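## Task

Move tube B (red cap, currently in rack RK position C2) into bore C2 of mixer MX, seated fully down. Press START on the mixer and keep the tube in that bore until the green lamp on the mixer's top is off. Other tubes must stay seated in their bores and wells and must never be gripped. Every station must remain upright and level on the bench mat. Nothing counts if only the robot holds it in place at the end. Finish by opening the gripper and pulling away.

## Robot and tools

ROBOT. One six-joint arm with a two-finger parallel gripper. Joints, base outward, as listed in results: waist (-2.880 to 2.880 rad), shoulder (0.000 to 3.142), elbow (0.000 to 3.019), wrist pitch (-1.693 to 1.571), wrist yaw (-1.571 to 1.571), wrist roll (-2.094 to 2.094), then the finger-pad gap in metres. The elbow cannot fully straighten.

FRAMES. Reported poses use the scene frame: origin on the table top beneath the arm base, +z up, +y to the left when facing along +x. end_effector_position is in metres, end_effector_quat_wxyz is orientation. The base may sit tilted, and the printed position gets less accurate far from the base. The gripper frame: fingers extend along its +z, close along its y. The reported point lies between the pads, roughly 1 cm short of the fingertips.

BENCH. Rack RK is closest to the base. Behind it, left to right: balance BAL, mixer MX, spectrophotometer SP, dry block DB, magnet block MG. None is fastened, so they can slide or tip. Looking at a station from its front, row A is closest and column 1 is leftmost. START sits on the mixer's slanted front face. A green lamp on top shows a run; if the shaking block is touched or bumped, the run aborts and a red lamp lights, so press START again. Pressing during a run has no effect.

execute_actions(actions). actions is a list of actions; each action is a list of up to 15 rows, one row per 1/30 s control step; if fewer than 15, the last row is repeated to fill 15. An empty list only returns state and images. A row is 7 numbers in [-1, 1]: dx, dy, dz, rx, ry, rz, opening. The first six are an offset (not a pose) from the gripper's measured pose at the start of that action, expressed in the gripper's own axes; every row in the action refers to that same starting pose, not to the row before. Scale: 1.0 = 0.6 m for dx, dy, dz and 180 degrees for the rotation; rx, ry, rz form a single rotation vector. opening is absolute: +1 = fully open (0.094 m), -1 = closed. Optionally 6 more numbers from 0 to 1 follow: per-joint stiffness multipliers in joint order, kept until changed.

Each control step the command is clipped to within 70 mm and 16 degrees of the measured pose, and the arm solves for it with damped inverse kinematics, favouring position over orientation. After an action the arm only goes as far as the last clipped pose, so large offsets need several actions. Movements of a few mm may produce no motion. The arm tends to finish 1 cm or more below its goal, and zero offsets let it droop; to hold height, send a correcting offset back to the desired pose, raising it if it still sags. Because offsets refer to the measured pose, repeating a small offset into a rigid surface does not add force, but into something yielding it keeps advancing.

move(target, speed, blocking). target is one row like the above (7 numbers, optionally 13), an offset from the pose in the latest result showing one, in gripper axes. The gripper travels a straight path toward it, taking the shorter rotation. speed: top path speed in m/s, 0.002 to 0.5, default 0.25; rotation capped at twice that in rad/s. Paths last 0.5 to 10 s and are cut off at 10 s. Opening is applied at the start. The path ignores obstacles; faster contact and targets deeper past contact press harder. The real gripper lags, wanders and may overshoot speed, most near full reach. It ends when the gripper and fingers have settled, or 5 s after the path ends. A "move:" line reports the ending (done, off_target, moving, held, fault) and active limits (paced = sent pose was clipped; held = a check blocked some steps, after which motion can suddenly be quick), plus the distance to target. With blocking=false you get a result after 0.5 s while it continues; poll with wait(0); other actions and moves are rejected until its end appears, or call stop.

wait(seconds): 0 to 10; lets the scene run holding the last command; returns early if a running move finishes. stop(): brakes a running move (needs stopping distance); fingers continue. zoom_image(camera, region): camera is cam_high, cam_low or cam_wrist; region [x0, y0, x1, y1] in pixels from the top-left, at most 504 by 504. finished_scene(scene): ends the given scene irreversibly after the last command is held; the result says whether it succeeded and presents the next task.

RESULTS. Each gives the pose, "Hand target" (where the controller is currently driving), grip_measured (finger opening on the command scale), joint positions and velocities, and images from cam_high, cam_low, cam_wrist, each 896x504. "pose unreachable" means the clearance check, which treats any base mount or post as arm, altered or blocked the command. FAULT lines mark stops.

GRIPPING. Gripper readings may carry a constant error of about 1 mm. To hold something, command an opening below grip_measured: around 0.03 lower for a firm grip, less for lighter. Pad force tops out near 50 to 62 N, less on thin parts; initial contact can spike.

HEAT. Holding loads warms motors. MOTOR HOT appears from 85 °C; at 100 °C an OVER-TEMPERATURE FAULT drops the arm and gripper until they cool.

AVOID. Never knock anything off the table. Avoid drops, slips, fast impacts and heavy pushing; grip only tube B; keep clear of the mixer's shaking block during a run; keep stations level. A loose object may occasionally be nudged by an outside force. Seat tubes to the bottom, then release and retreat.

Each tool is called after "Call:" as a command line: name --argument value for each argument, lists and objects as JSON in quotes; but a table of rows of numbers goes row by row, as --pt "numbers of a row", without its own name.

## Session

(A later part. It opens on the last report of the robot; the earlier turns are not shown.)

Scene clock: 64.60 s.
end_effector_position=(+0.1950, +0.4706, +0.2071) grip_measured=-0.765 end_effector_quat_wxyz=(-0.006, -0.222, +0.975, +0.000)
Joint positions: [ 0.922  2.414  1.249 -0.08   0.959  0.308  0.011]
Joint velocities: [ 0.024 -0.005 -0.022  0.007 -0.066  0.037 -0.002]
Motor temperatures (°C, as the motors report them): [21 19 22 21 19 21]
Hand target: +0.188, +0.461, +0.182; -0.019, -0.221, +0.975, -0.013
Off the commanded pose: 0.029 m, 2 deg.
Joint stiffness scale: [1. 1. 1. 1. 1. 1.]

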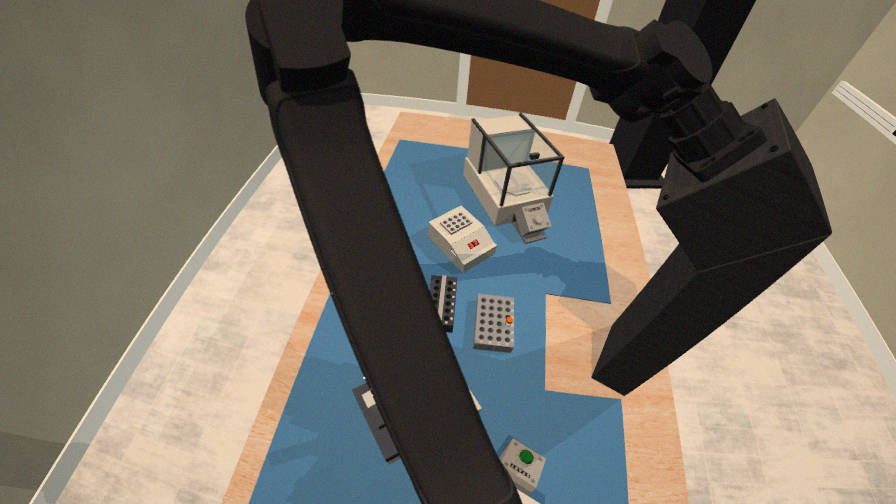

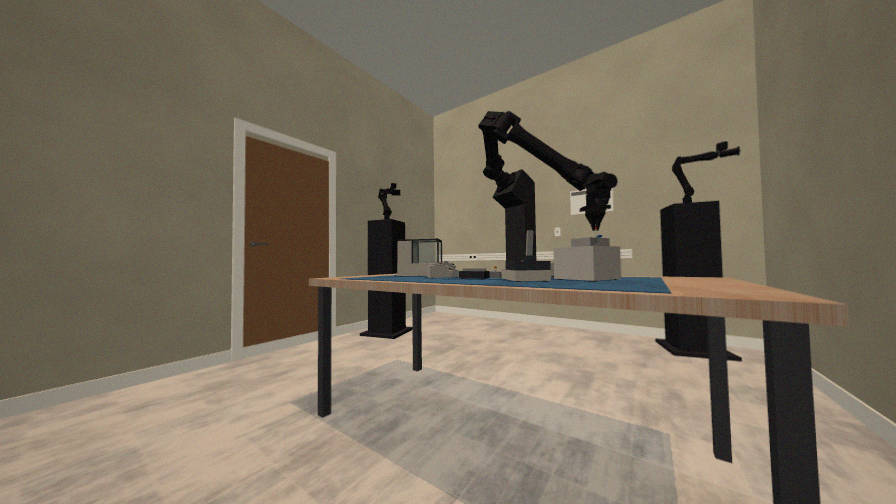

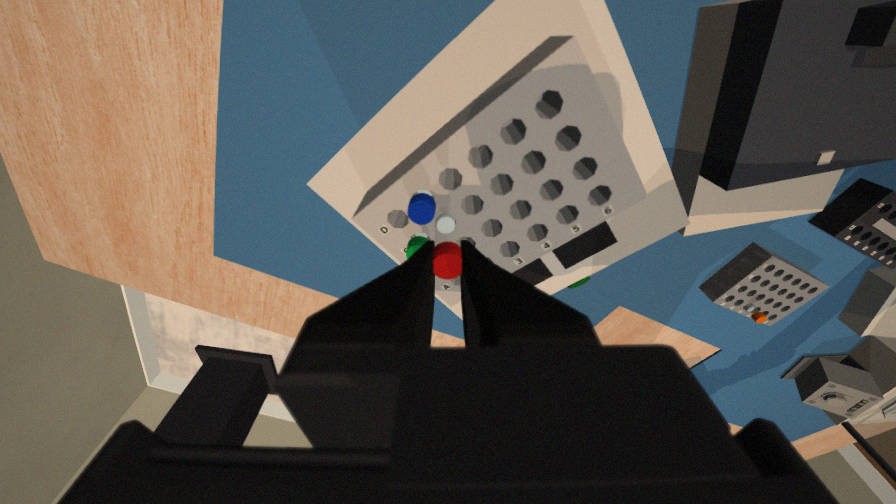

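Call:
execute_actions --actions '[[[0.024,-0.011,0.048,0.006,0.008,0,-0.78]]]'

Call:
zoom_image --camera "cam_wrist" --region '[350,130,550,290]'

Scene clock: 66.83 s.
end_effector_position=(+0.1974, +0.4732, +0.2068) grip_measured=-0.765 end_effector_quat_wxyz=(-0.001, -0.220, +0.976, +0.003)
Joint positions: [ 0.922  2.415  1.249 -0.056  0.96   0.294  0.011]
Joint velocities: [ 0.005  0.005  0.012 -0.012  0.037 -0.022  0.001]
Motor temperatures (°C, as the motors report them): [21 19 22 21 19 21]
Hand target: +0.184, +0.457, +0.180; -0.017, -0.222, +0.975, -0.012
Off the commanded pose: 0.035 m, 3 deg.
Joint stiffness scale: [1. 1. 1. 1. 1. 1.]

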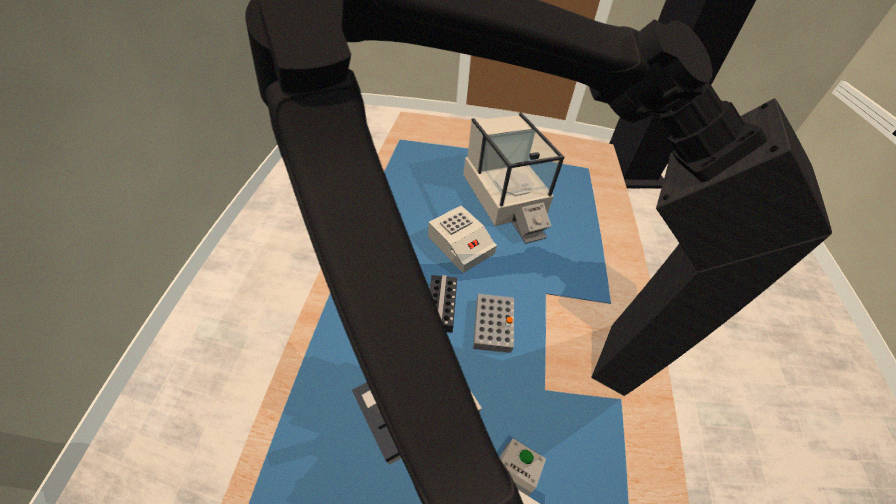

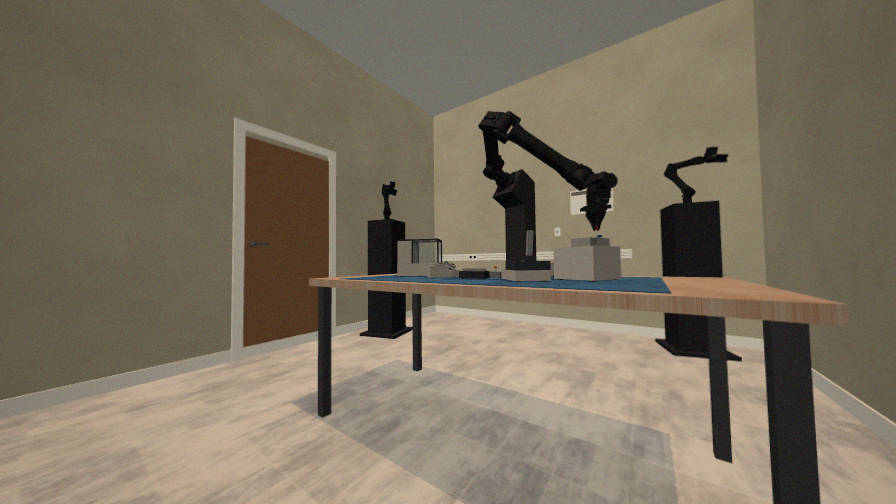

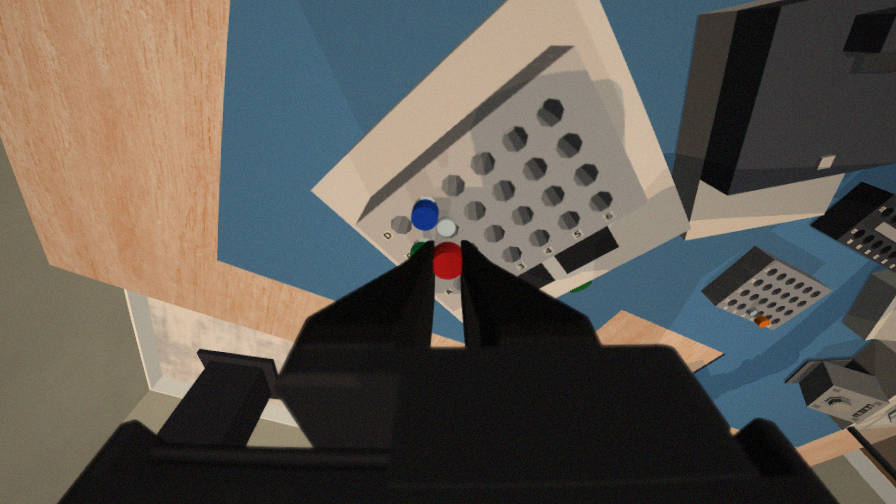

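Region (350, 130, 550, 290) of cam_wrist's 896x504 image, scaled by 2.520, with more detail than that image has; it fills the top 403 rows of this view, and the rest is white.

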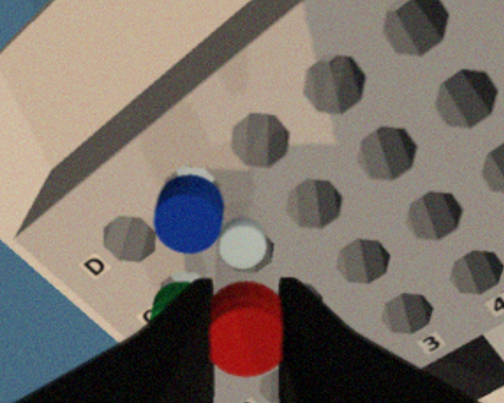

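Call:
execute_actions --actions '[[[0.036,-0.016,0.046,0.008,0.012,0,-0.78]]]'

Call:
zoom_image --camera "cam_wrist" --region '[350,130,550,290]'

Scene clock: 69.30 s.
end_effector_position=(+0.1956, +0.4717, +0.2066) grip_measured=-0.765 end_effector_quat_wxyz=(+0.001, -0.218, +0.976, +0.004)
Joint positions: [ 0.922  2.415  1.241 -0.044  0.96   0.294  0.011]
Joint velocities: [ 0.015 -0.005 -0.007  0.007 -0.007 -0.066  0.001]
Motor temperatures (°C, as the motors report them): [21 19 22 21 19 21]
Hand target: +0.182, +0.455, +0.181; -0.016, -0.220, +0.975, -0.013
Off the commanded pose: 0.035 m, 3 deg.
Joint stiffness scale: [1. 1. 1. 1. 1. 1.]

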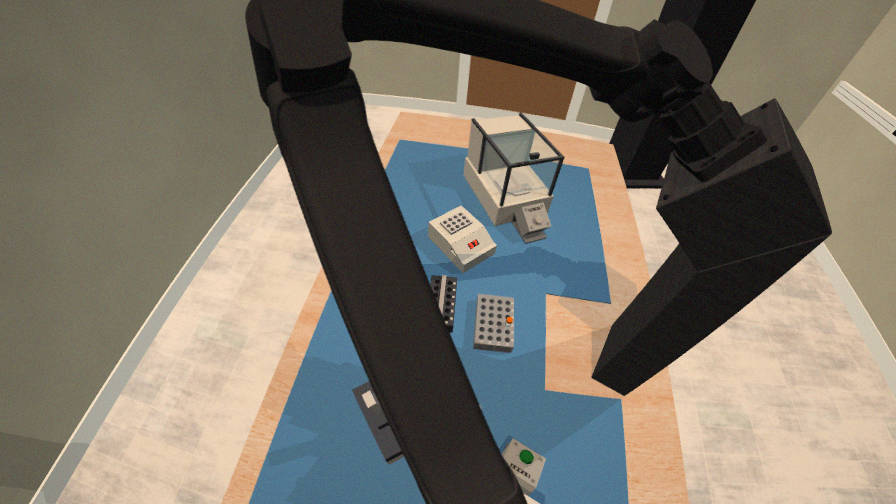

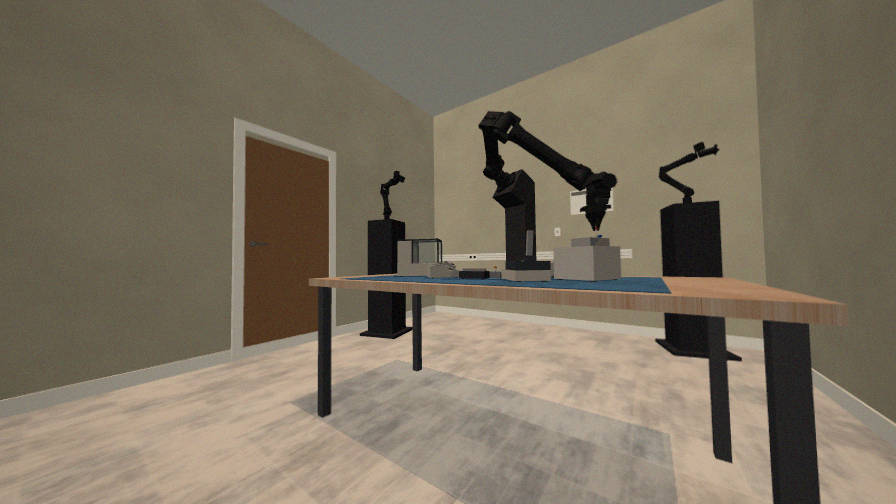

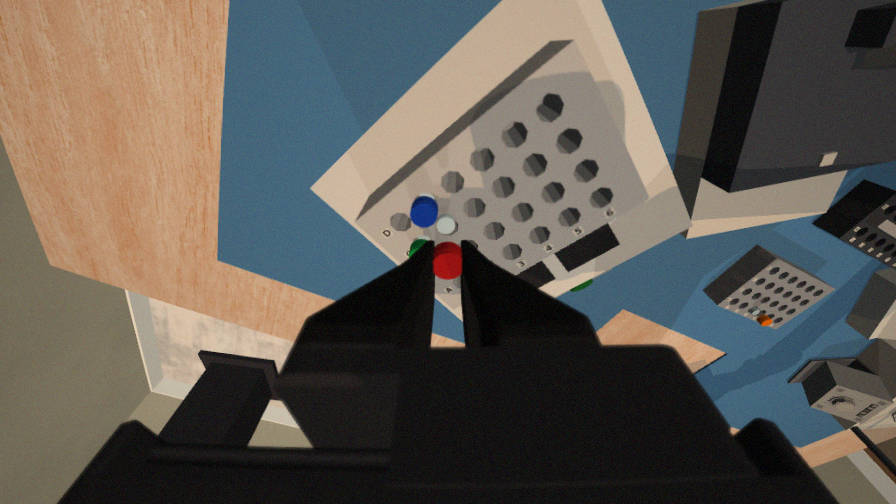

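Region (350, 130, 550, 290) of cam_wrist's 896x504 image, scaled by 2.520, with more detail than that image has; it fills the top 403 rows of this view, and the rest is white.

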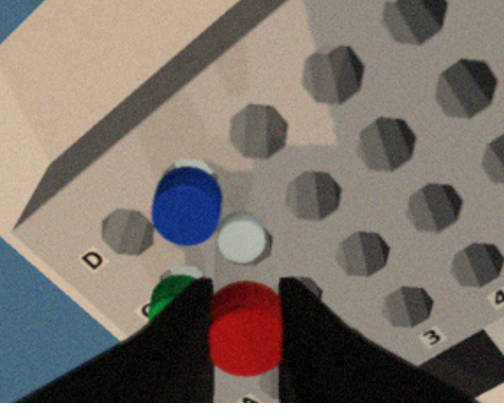

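Call:
execute_actions --actions '[[[0.042,-0.016,0.04,0.008,0.012,0,-0.78]]]'

Call:
zoom_image --camera "cam_wrist" --region '[350,130,550,290]'

Scene clock: 71.87 s.
end_effector_position=(+0.1934, +0.4699, +0.2065) grip_measured=-0.765 end_effector_quat_wxyz=(+0.002, -0.215, +0.977, +0.004)
Joint positions: [ 0.922  2.415  1.23  -0.026  0.961  0.294  0.011]
Joint velocities: [ 0.005 -0.015 -0.012  0.007 -0.022  0.037 -0.   ]
Motor temperatures (°C, as the motors report them): [21 19 22 21 19 21]
Hand target: +0.177, +0.452, +0.184; -0.015, -0.218, +0.976, -0.013
Off the commanded pose: 0.034 m, 3 deg.
Joint stiffness scale: [1. 1. 1. 1. 1. 1.]

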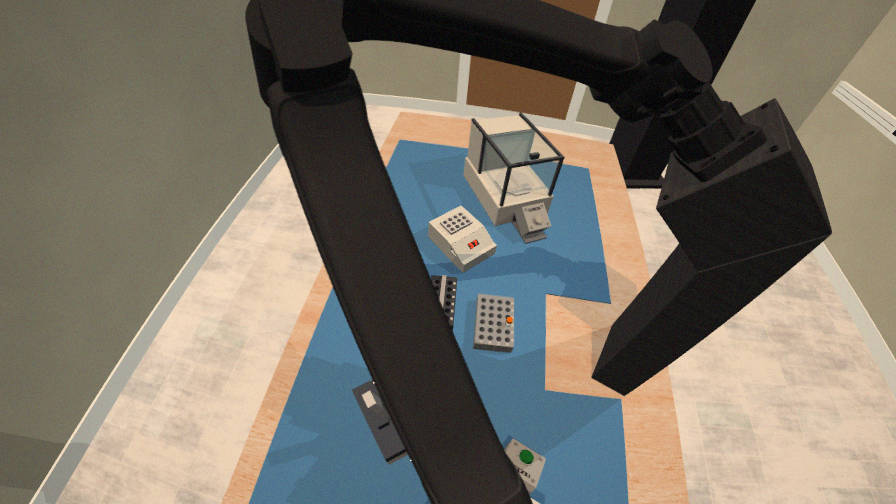

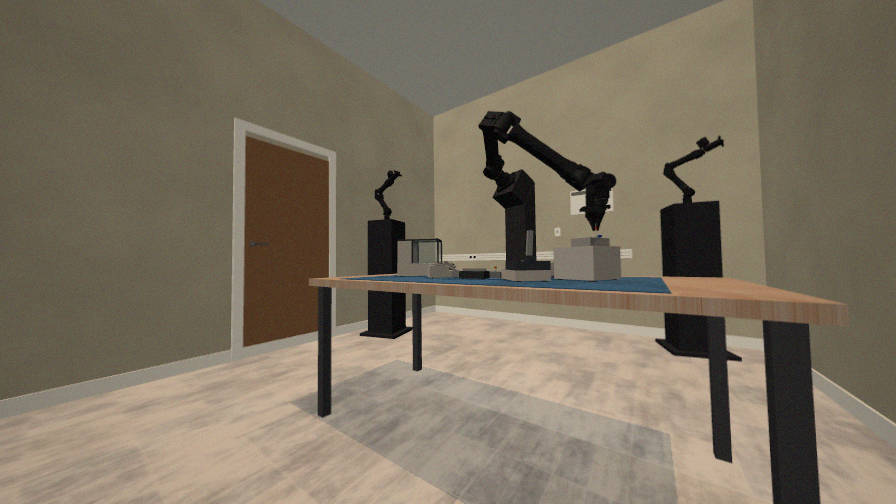

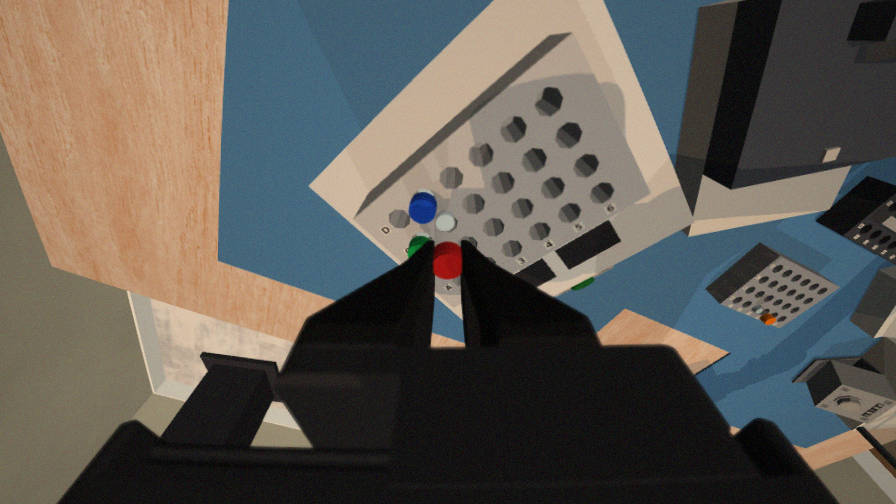

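Region (350, 130, 550, 290) of cam_wrist's 896x504 image, scaled by 2.520, with more detail than that image has; it fills the top 403 rows of this view, and the rest is white.

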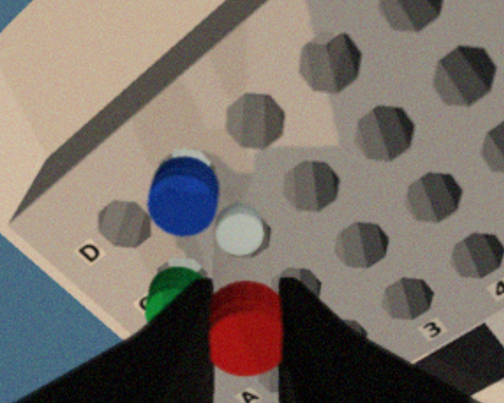

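Unload downward pressure and slide.

Call:
execute_actions --actions '[[[0.04,-0.012,0.005,0.008,0.012,0,-0.8]]]'

Call:
zoom_image --camera "cam_wrist" --region '[350,130,550,290]'

Scene clock: 74.40 s.
end_effector_position=(+0.1858, +0.4618, +0.2071) grip_measured=-0.777 end_effector_quat_wxyz=(-0.004, -0.210, +0.978, -0.004)
Joint positions: [ 0.924  2.415  1.218 -0.05   0.969  0.335  0.01 ]
Joint velocities: [-0.005 -0.005 -0.002  0.002  0.037 -0.007 -0.   ]
Motor temperatures (°C, as the motors report them): [21 19 22 21 19 21]
Hand target: +0.175, +0.453, +0.204; -0.013, -0.216, +0.976, -0.012
Off the commanded pose: 0.015 m, 2 deg.
Joint stiffness scale: [1. 1. 1. 1. 1. 1.]

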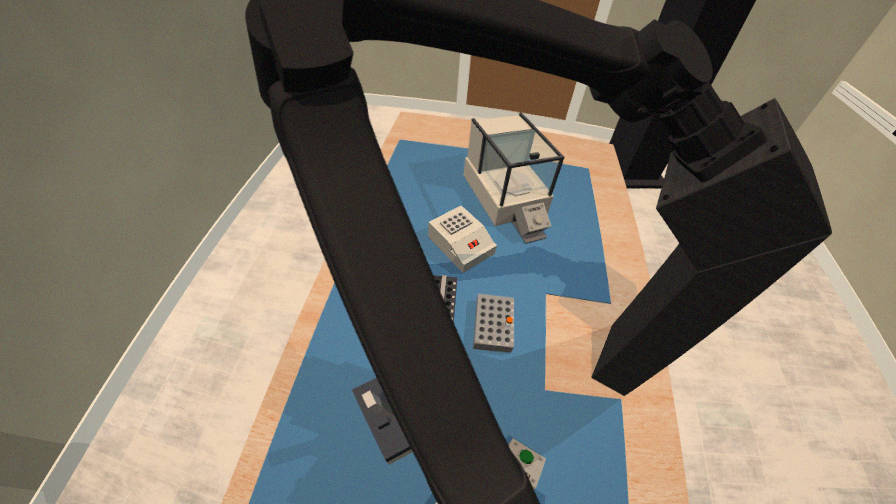

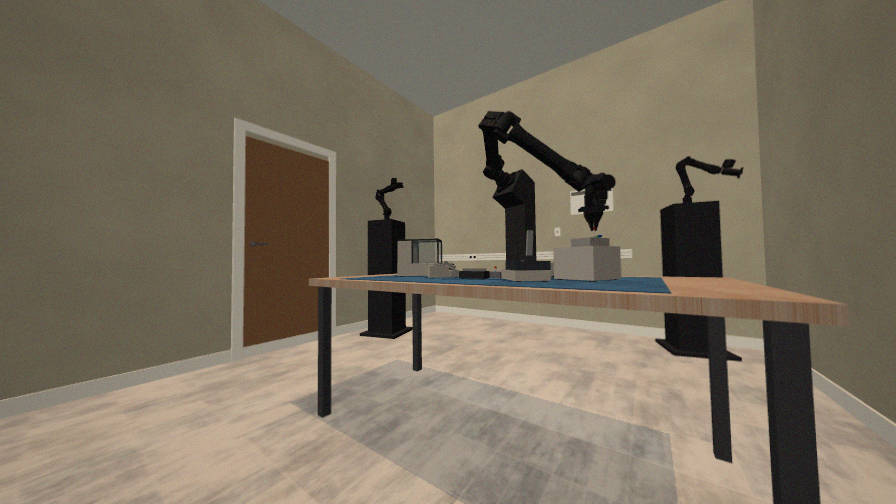

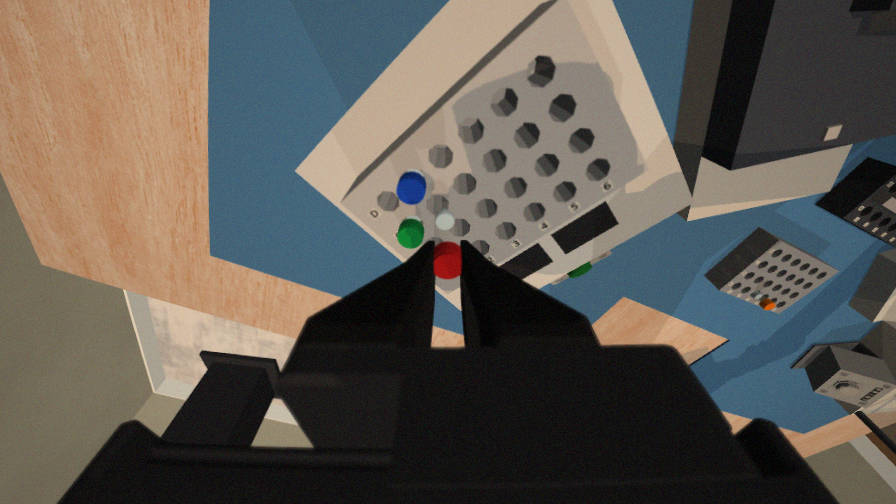

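Region (350, 130, 550, 290) of cam_wrist's 896x504 image, scaled by 2.520, with more detail than that image has; it fills the top 403 rows of this view, and the rest is white.

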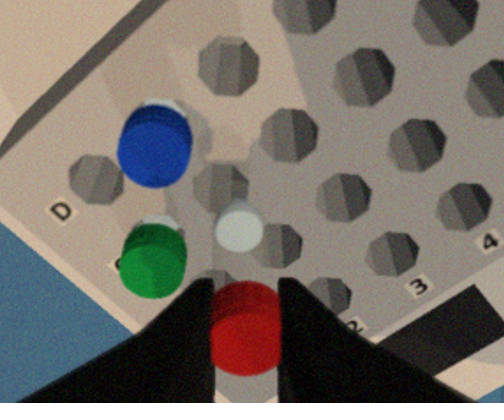

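Call:
execute_actions --actions '[[[0.018,0.002,0.005,0.0,0.0,0,-0.8]]]'

Call:
zoom_image --camera "cam_wrist" --region '[350,130,550,290]'

Scene clock: 79.33 s.
end_effector_position=(+0.1860, +0.4623, +0.2072) grip_measured=-0.777 end_effector_quat_wxyz=(-0.000, -0.203, +0.979, -0.002)
Joint positions: [ 0.924  2.415  1.212 -0.029  0.969  0.337  0.01 ]
Joint velocities: [ 0.005 -0.024  0.007  0.012 -0.095 -0.037  0.001]
Motor temperatures (°C, as the motors report them): [21 19 22 21 19 21]
Hand target: +0.175, +0.458, +0.204; -0.004, -0.211, +0.978, -0.004
Off the commanded pose: 0.012 m, 1 deg.
Joint stiffness scale: [1. 1. 1. 1. 1. 1.]

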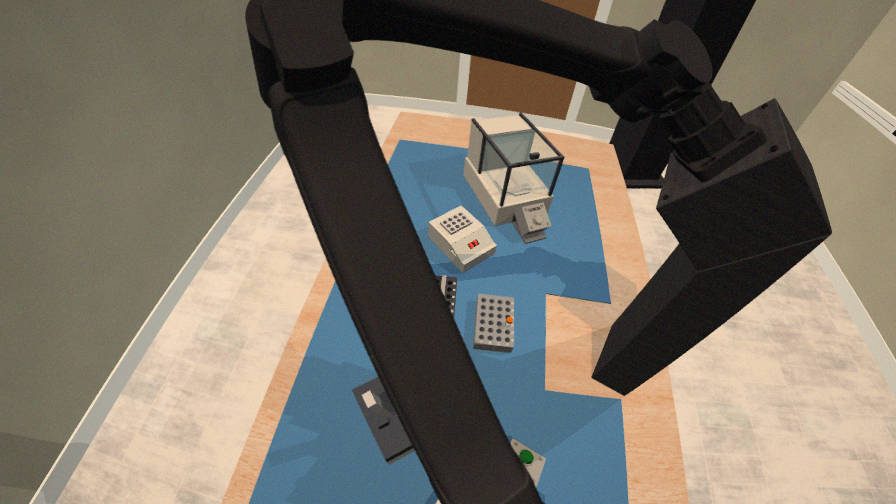

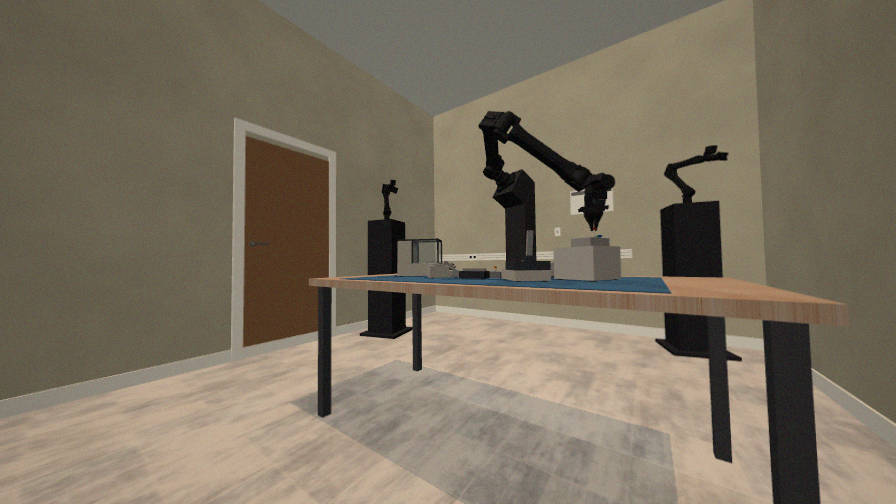

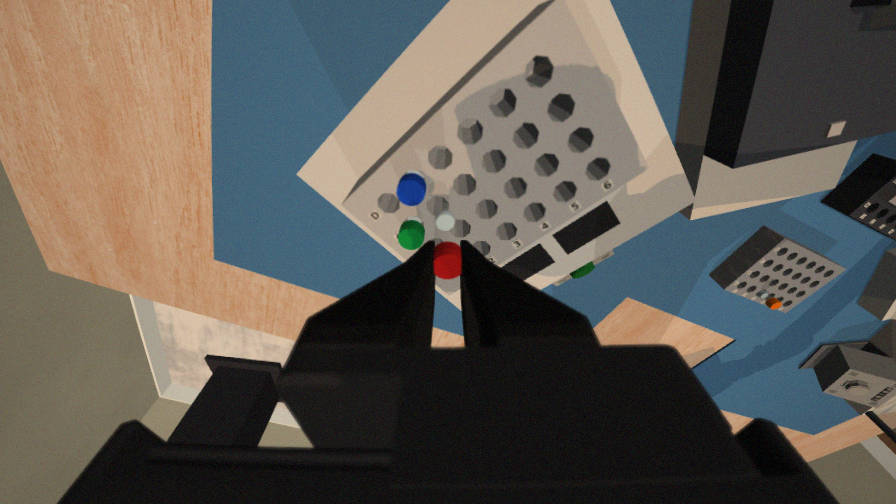

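Region (350, 130, 550, 290) of cam_wrist's 896x504 image, scaled by 2.520, with more detail than that image has; it fills the top 403 rows of this view, and the rest is white.

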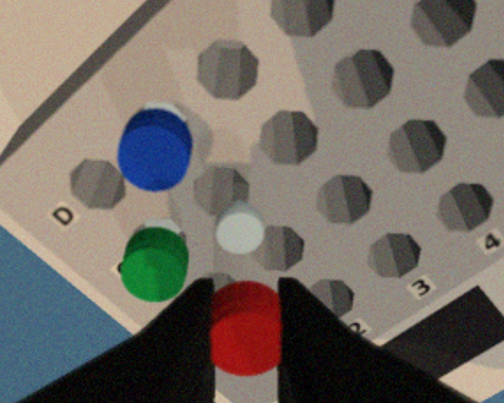

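Call:
execute_actions --actions '[[[0.014,0.012,0.003,-0.003,-0.003,0,-0.8]]]'

Call:
zoom_image --camera "cam_wrist" --region '[350,130,550,290]'

Scene clock: 82.60 s.
end_effector_position=(+0.1883, +0.4644, +0.2072) grip_measured=-0.777 end_effector_quat_wxyz=(+0.005, -0.194, +0.981, +0.002)
Joint positions: [ 0.924  2.415  1.209 -0.003  0.969  0.337  0.01 ]
Joint velocities: [-0.005 -0.005 -0.037 -0.012 -0.081  0.037 -0.001]
Motor temperatures (°C, as the motors report them): [21 19 22 21 19 21]
Hand target: +0.176, +0.465, +0.205; +0.003, -0.203, +0.979, +0.004
Off the commanded pose: 0.013 m, 1 deg.
Joint stiffness scale: [1. 1. 1. 1. 1. 1.]

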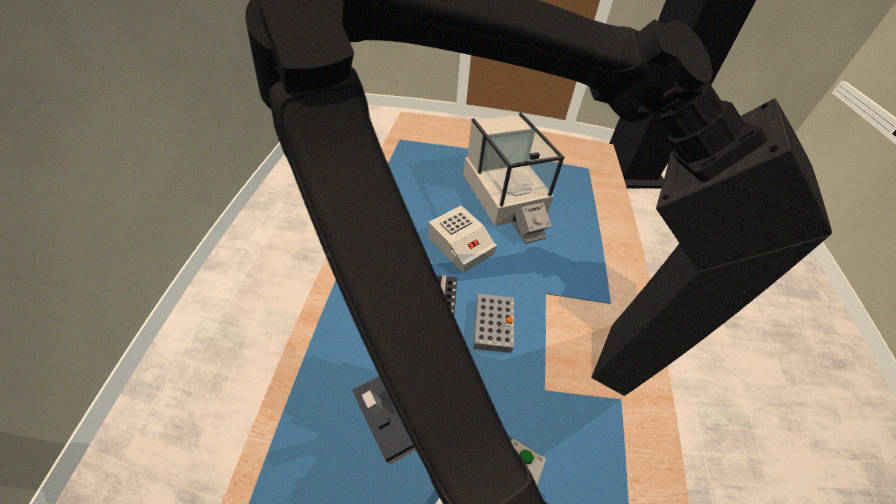

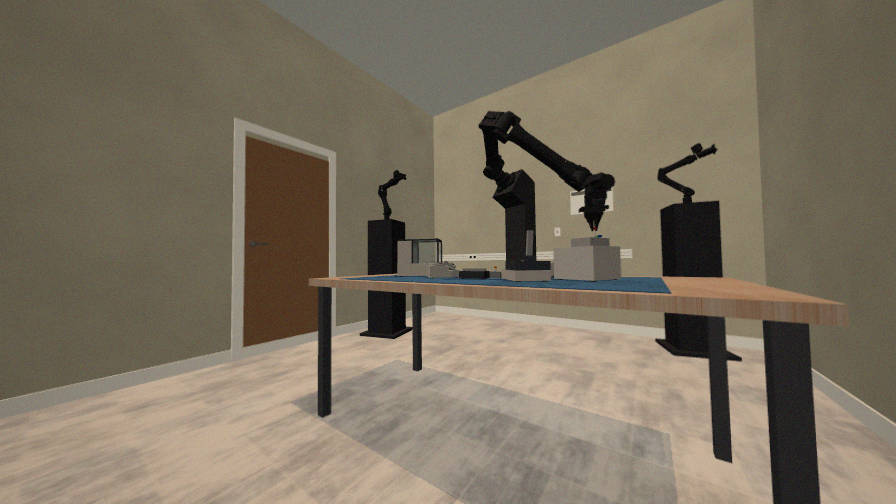

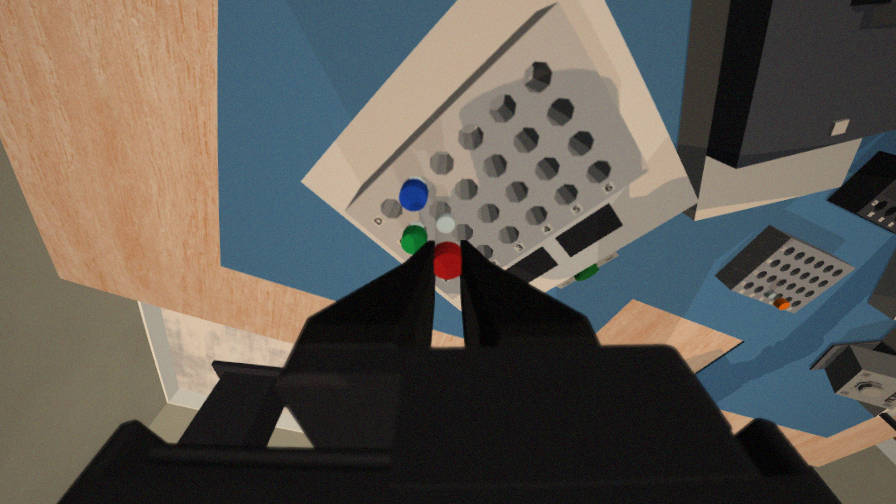

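Region (350, 130, 550, 290) of cam_wrist's 896x504 image, scaled by 2.520, with more detail than that image has; it fills the top 403 rows of this view, and the rest is white.

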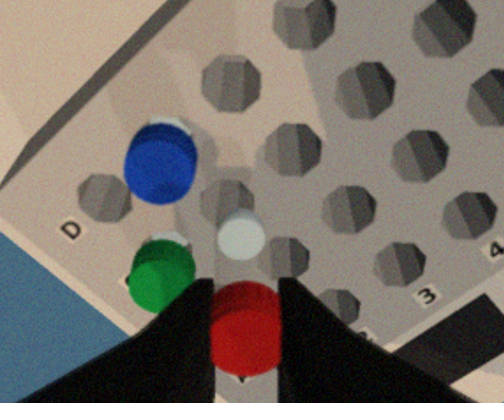

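Call:
execute_actions --actions '[[[0.018,0.016,-0.006,-0.002,0.001,0,-0.8]]]'

Call:
zoom_image --camera "cam_wrist" --region '[350,130,550,290]'

Scene clock: 84.73 s.
end_effector_position=(+0.1881, +0.4648, +0.2077) grip_measured=-0.777 end_effector_quat_wxyz=(+0.006, -0.186, +0.982, +0.002)
Joint positions: [ 0.925  2.415  1.209 -0.003  0.969  0.353  0.01 ]
Joint velocities: [-0.005 -0.015 -0.022 -0.002  0.037 -0.007  0.   ]
Motor temperatures (°C, as the motors report them): [21 19 22 21 19 21]
Hand target: +0.175, +0.469, +0.211; +0.004, -0.194, +0.981, +0.005
Off the commanded pose: 0.014 m, 1 deg.
Joint stiffness scale: [1. 1. 1. 1. 1. 1.]

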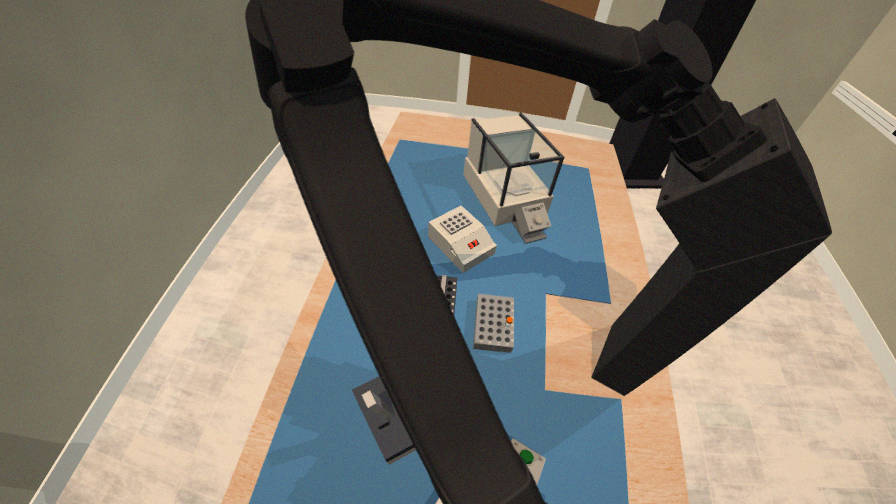

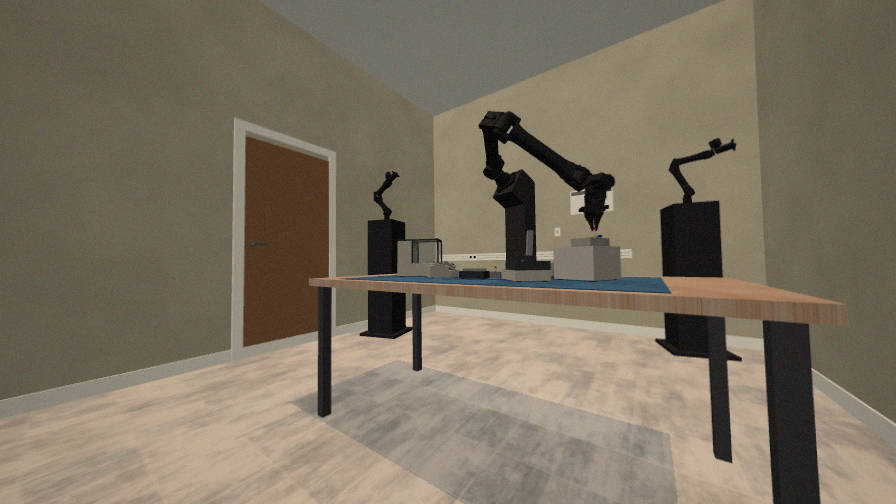

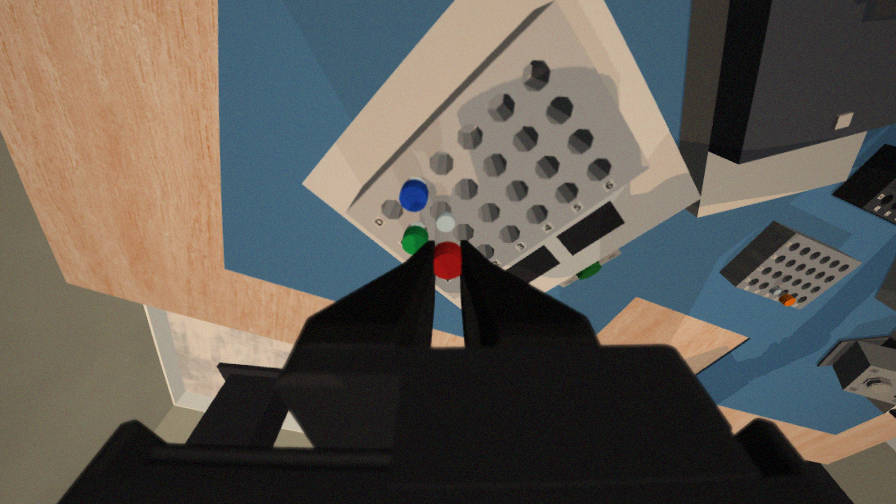

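Region (350, 130, 550, 290) of cam_wrist's 896x504 image, scaled by 2.520, with more detail than that image has; it fills the top 403 rows of this view, and the rest is white.

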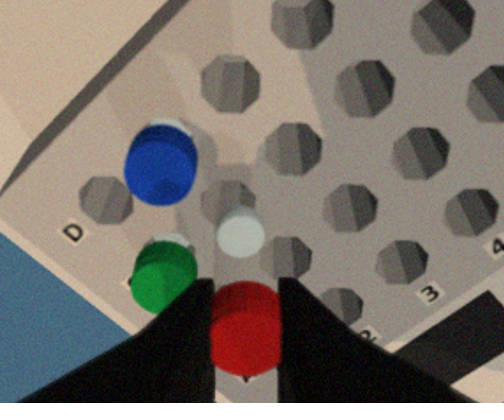

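Call:
execute_actions --actions '[[[0.018,0.024,-0.006,-0.009,0.001,0,-0.8]]]'

Call:
zoom_image --camera "cam_wrist" --region '[350,130,550,290]'

Scene clock: 87.07 s.
end_effector_position=(+0.1860, +0.4671, +0.2077) grip_measured=-0.777 end_effector_quat_wxyz=(+0.001, -0.183, +0.983, +0.010)
Joint positions: [ 0.925  2.415  1.209 -0.003  0.951  0.361  0.01 ]
Joint velocities: [-0.015 -0.015  0.002  0.002 -0.081  0.051 -0.   ]
Motor temperatures (°C, as the motors report them): [21 19 22 21 19 21]
Hand target: +0.173, +0.474, +0.211; +0.001, -0.186, +0.982, +0.016
Off the commanded pose: 0.015 m, 1 deg.
Joint stiffness scale: [1. 1. 1. 1. 1. 1.]

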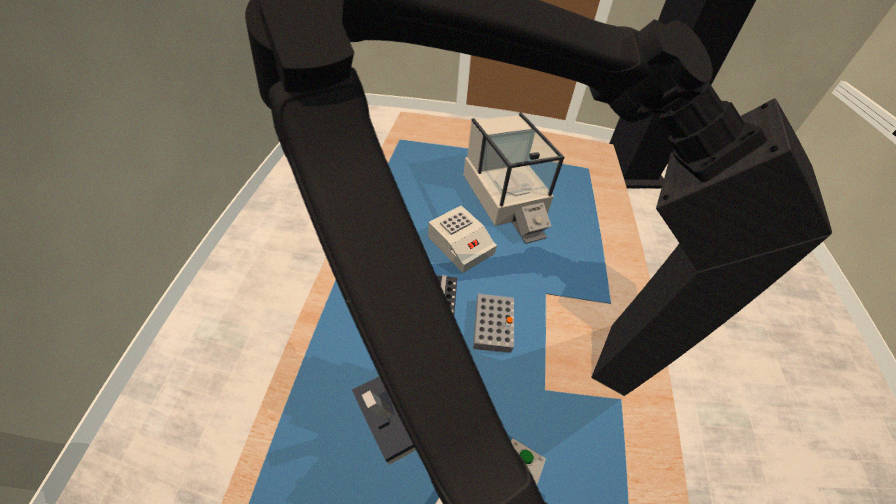

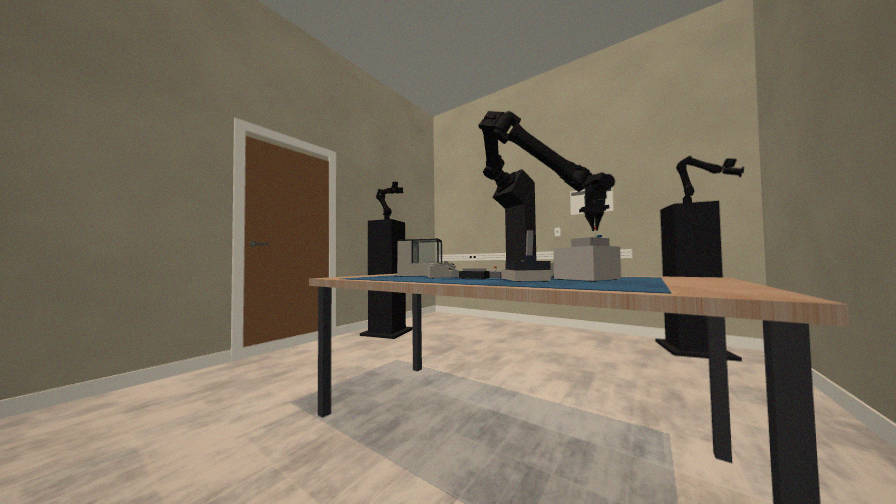

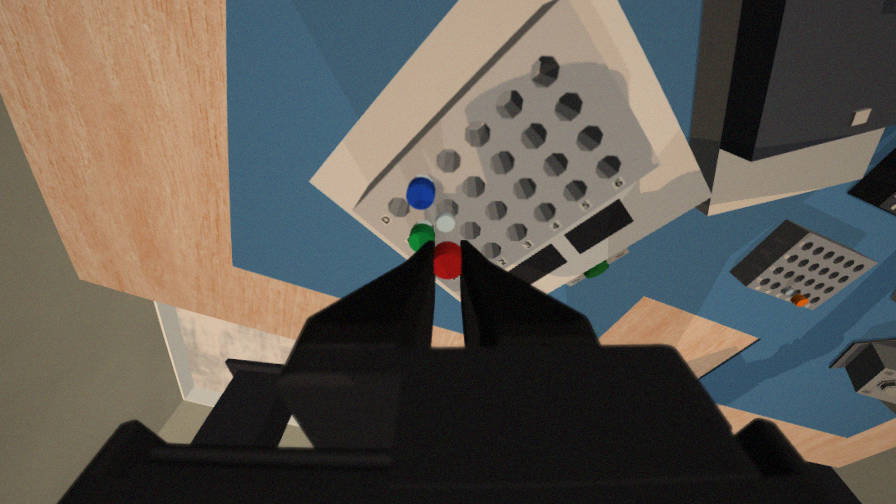

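Region (350, 130, 550, 290) of cam_wrist's 896x504 image, scaled by 2.520, with more detail than that image has; it fills the top 403 rows of this view, and the rest is white.

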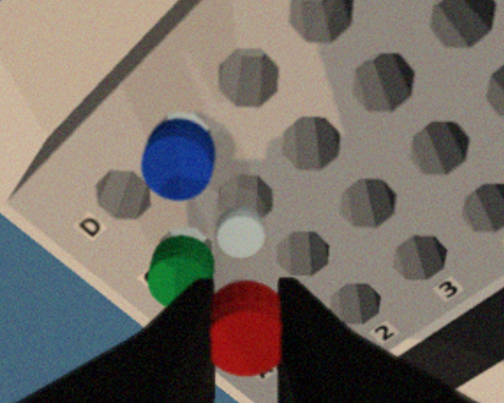

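Descend.

Call:
execute_actions --actions '[[[0.01,-0.012,0.045,0.006,0.008,0,-0.8]]]'

Call:
zoom_image --camera "cam_wrist" --region '[350,130,550,290]'

Scene clock: 89.97 s.
end_effector_position=(+0.1873, +0.4695, +0.2069) grip_measured=-0.777 end_effector_quat_wxyz=(+0.003, -0.186, +0.983, +0.013)
Joint positions: [0.924 2.418 1.214 0.005 0.948 0.346 0.01 ]
Joint velocities: [-0.034 -0.015  0.002  0.012  0.007 -0.007 -0.001]
Motor temperatures (°C, as the motors report them): [21 19 22 21 19 21]
Hand target: +0.182, +0.458, +0.182; -0.010, -0.183, +0.983, -0.002
Off the commanded pose: 0.029 m, 2 deg.
Joint stiffness scale: [1. 1. 1. 1. 1. 1.]

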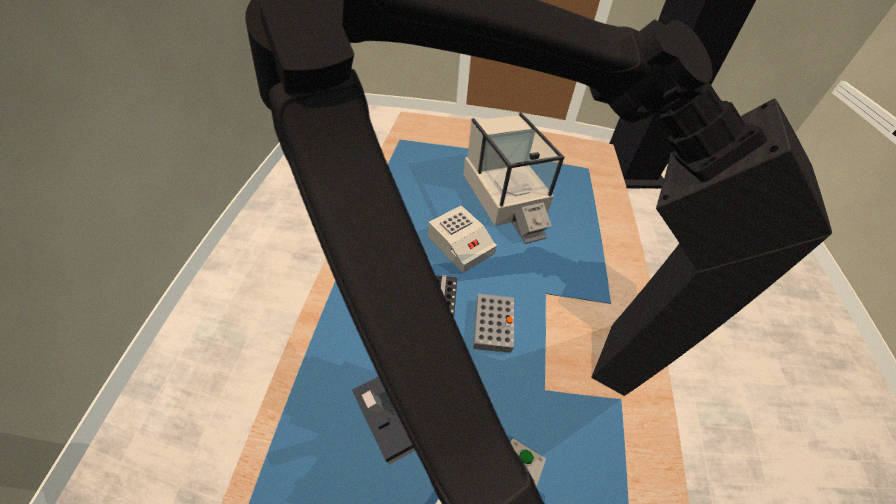

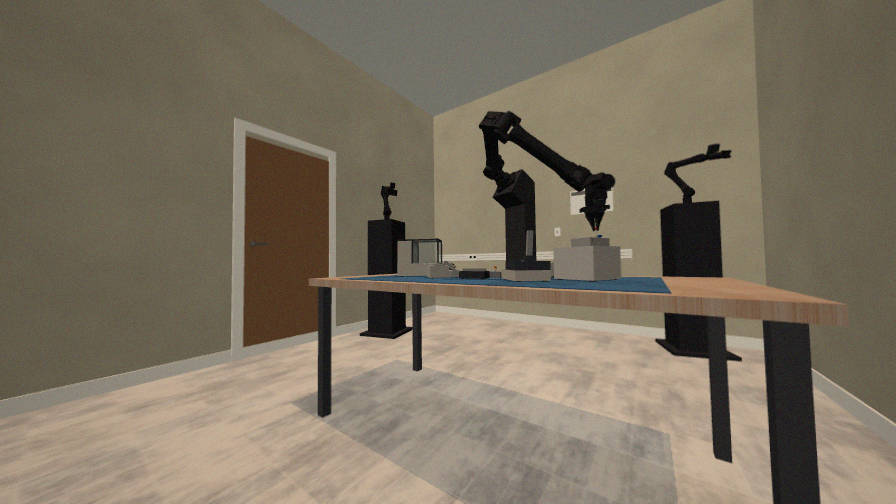

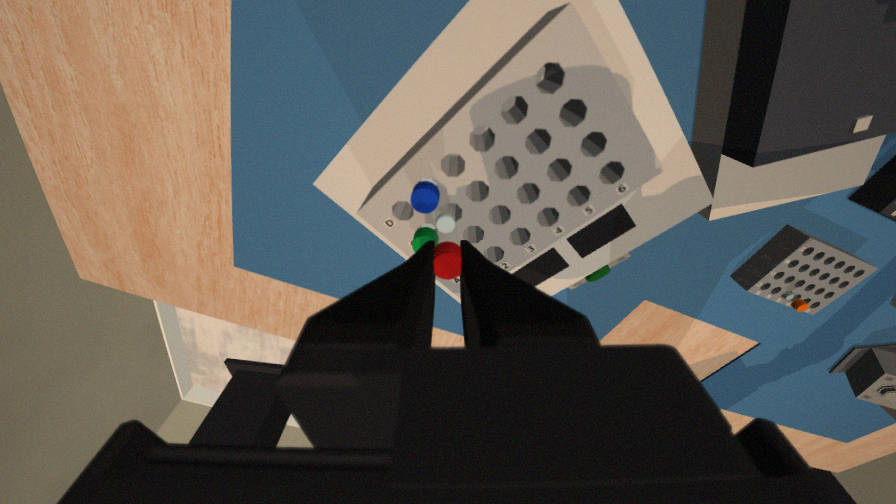

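Region (350, 130, 550, 290) of cam_wrist's 896x504 image, scaled by 2.520, with more detail than that image has; it fills the top 403 rows of this view, and the rest is white.

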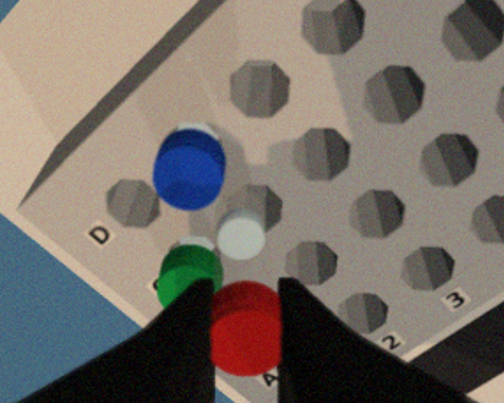

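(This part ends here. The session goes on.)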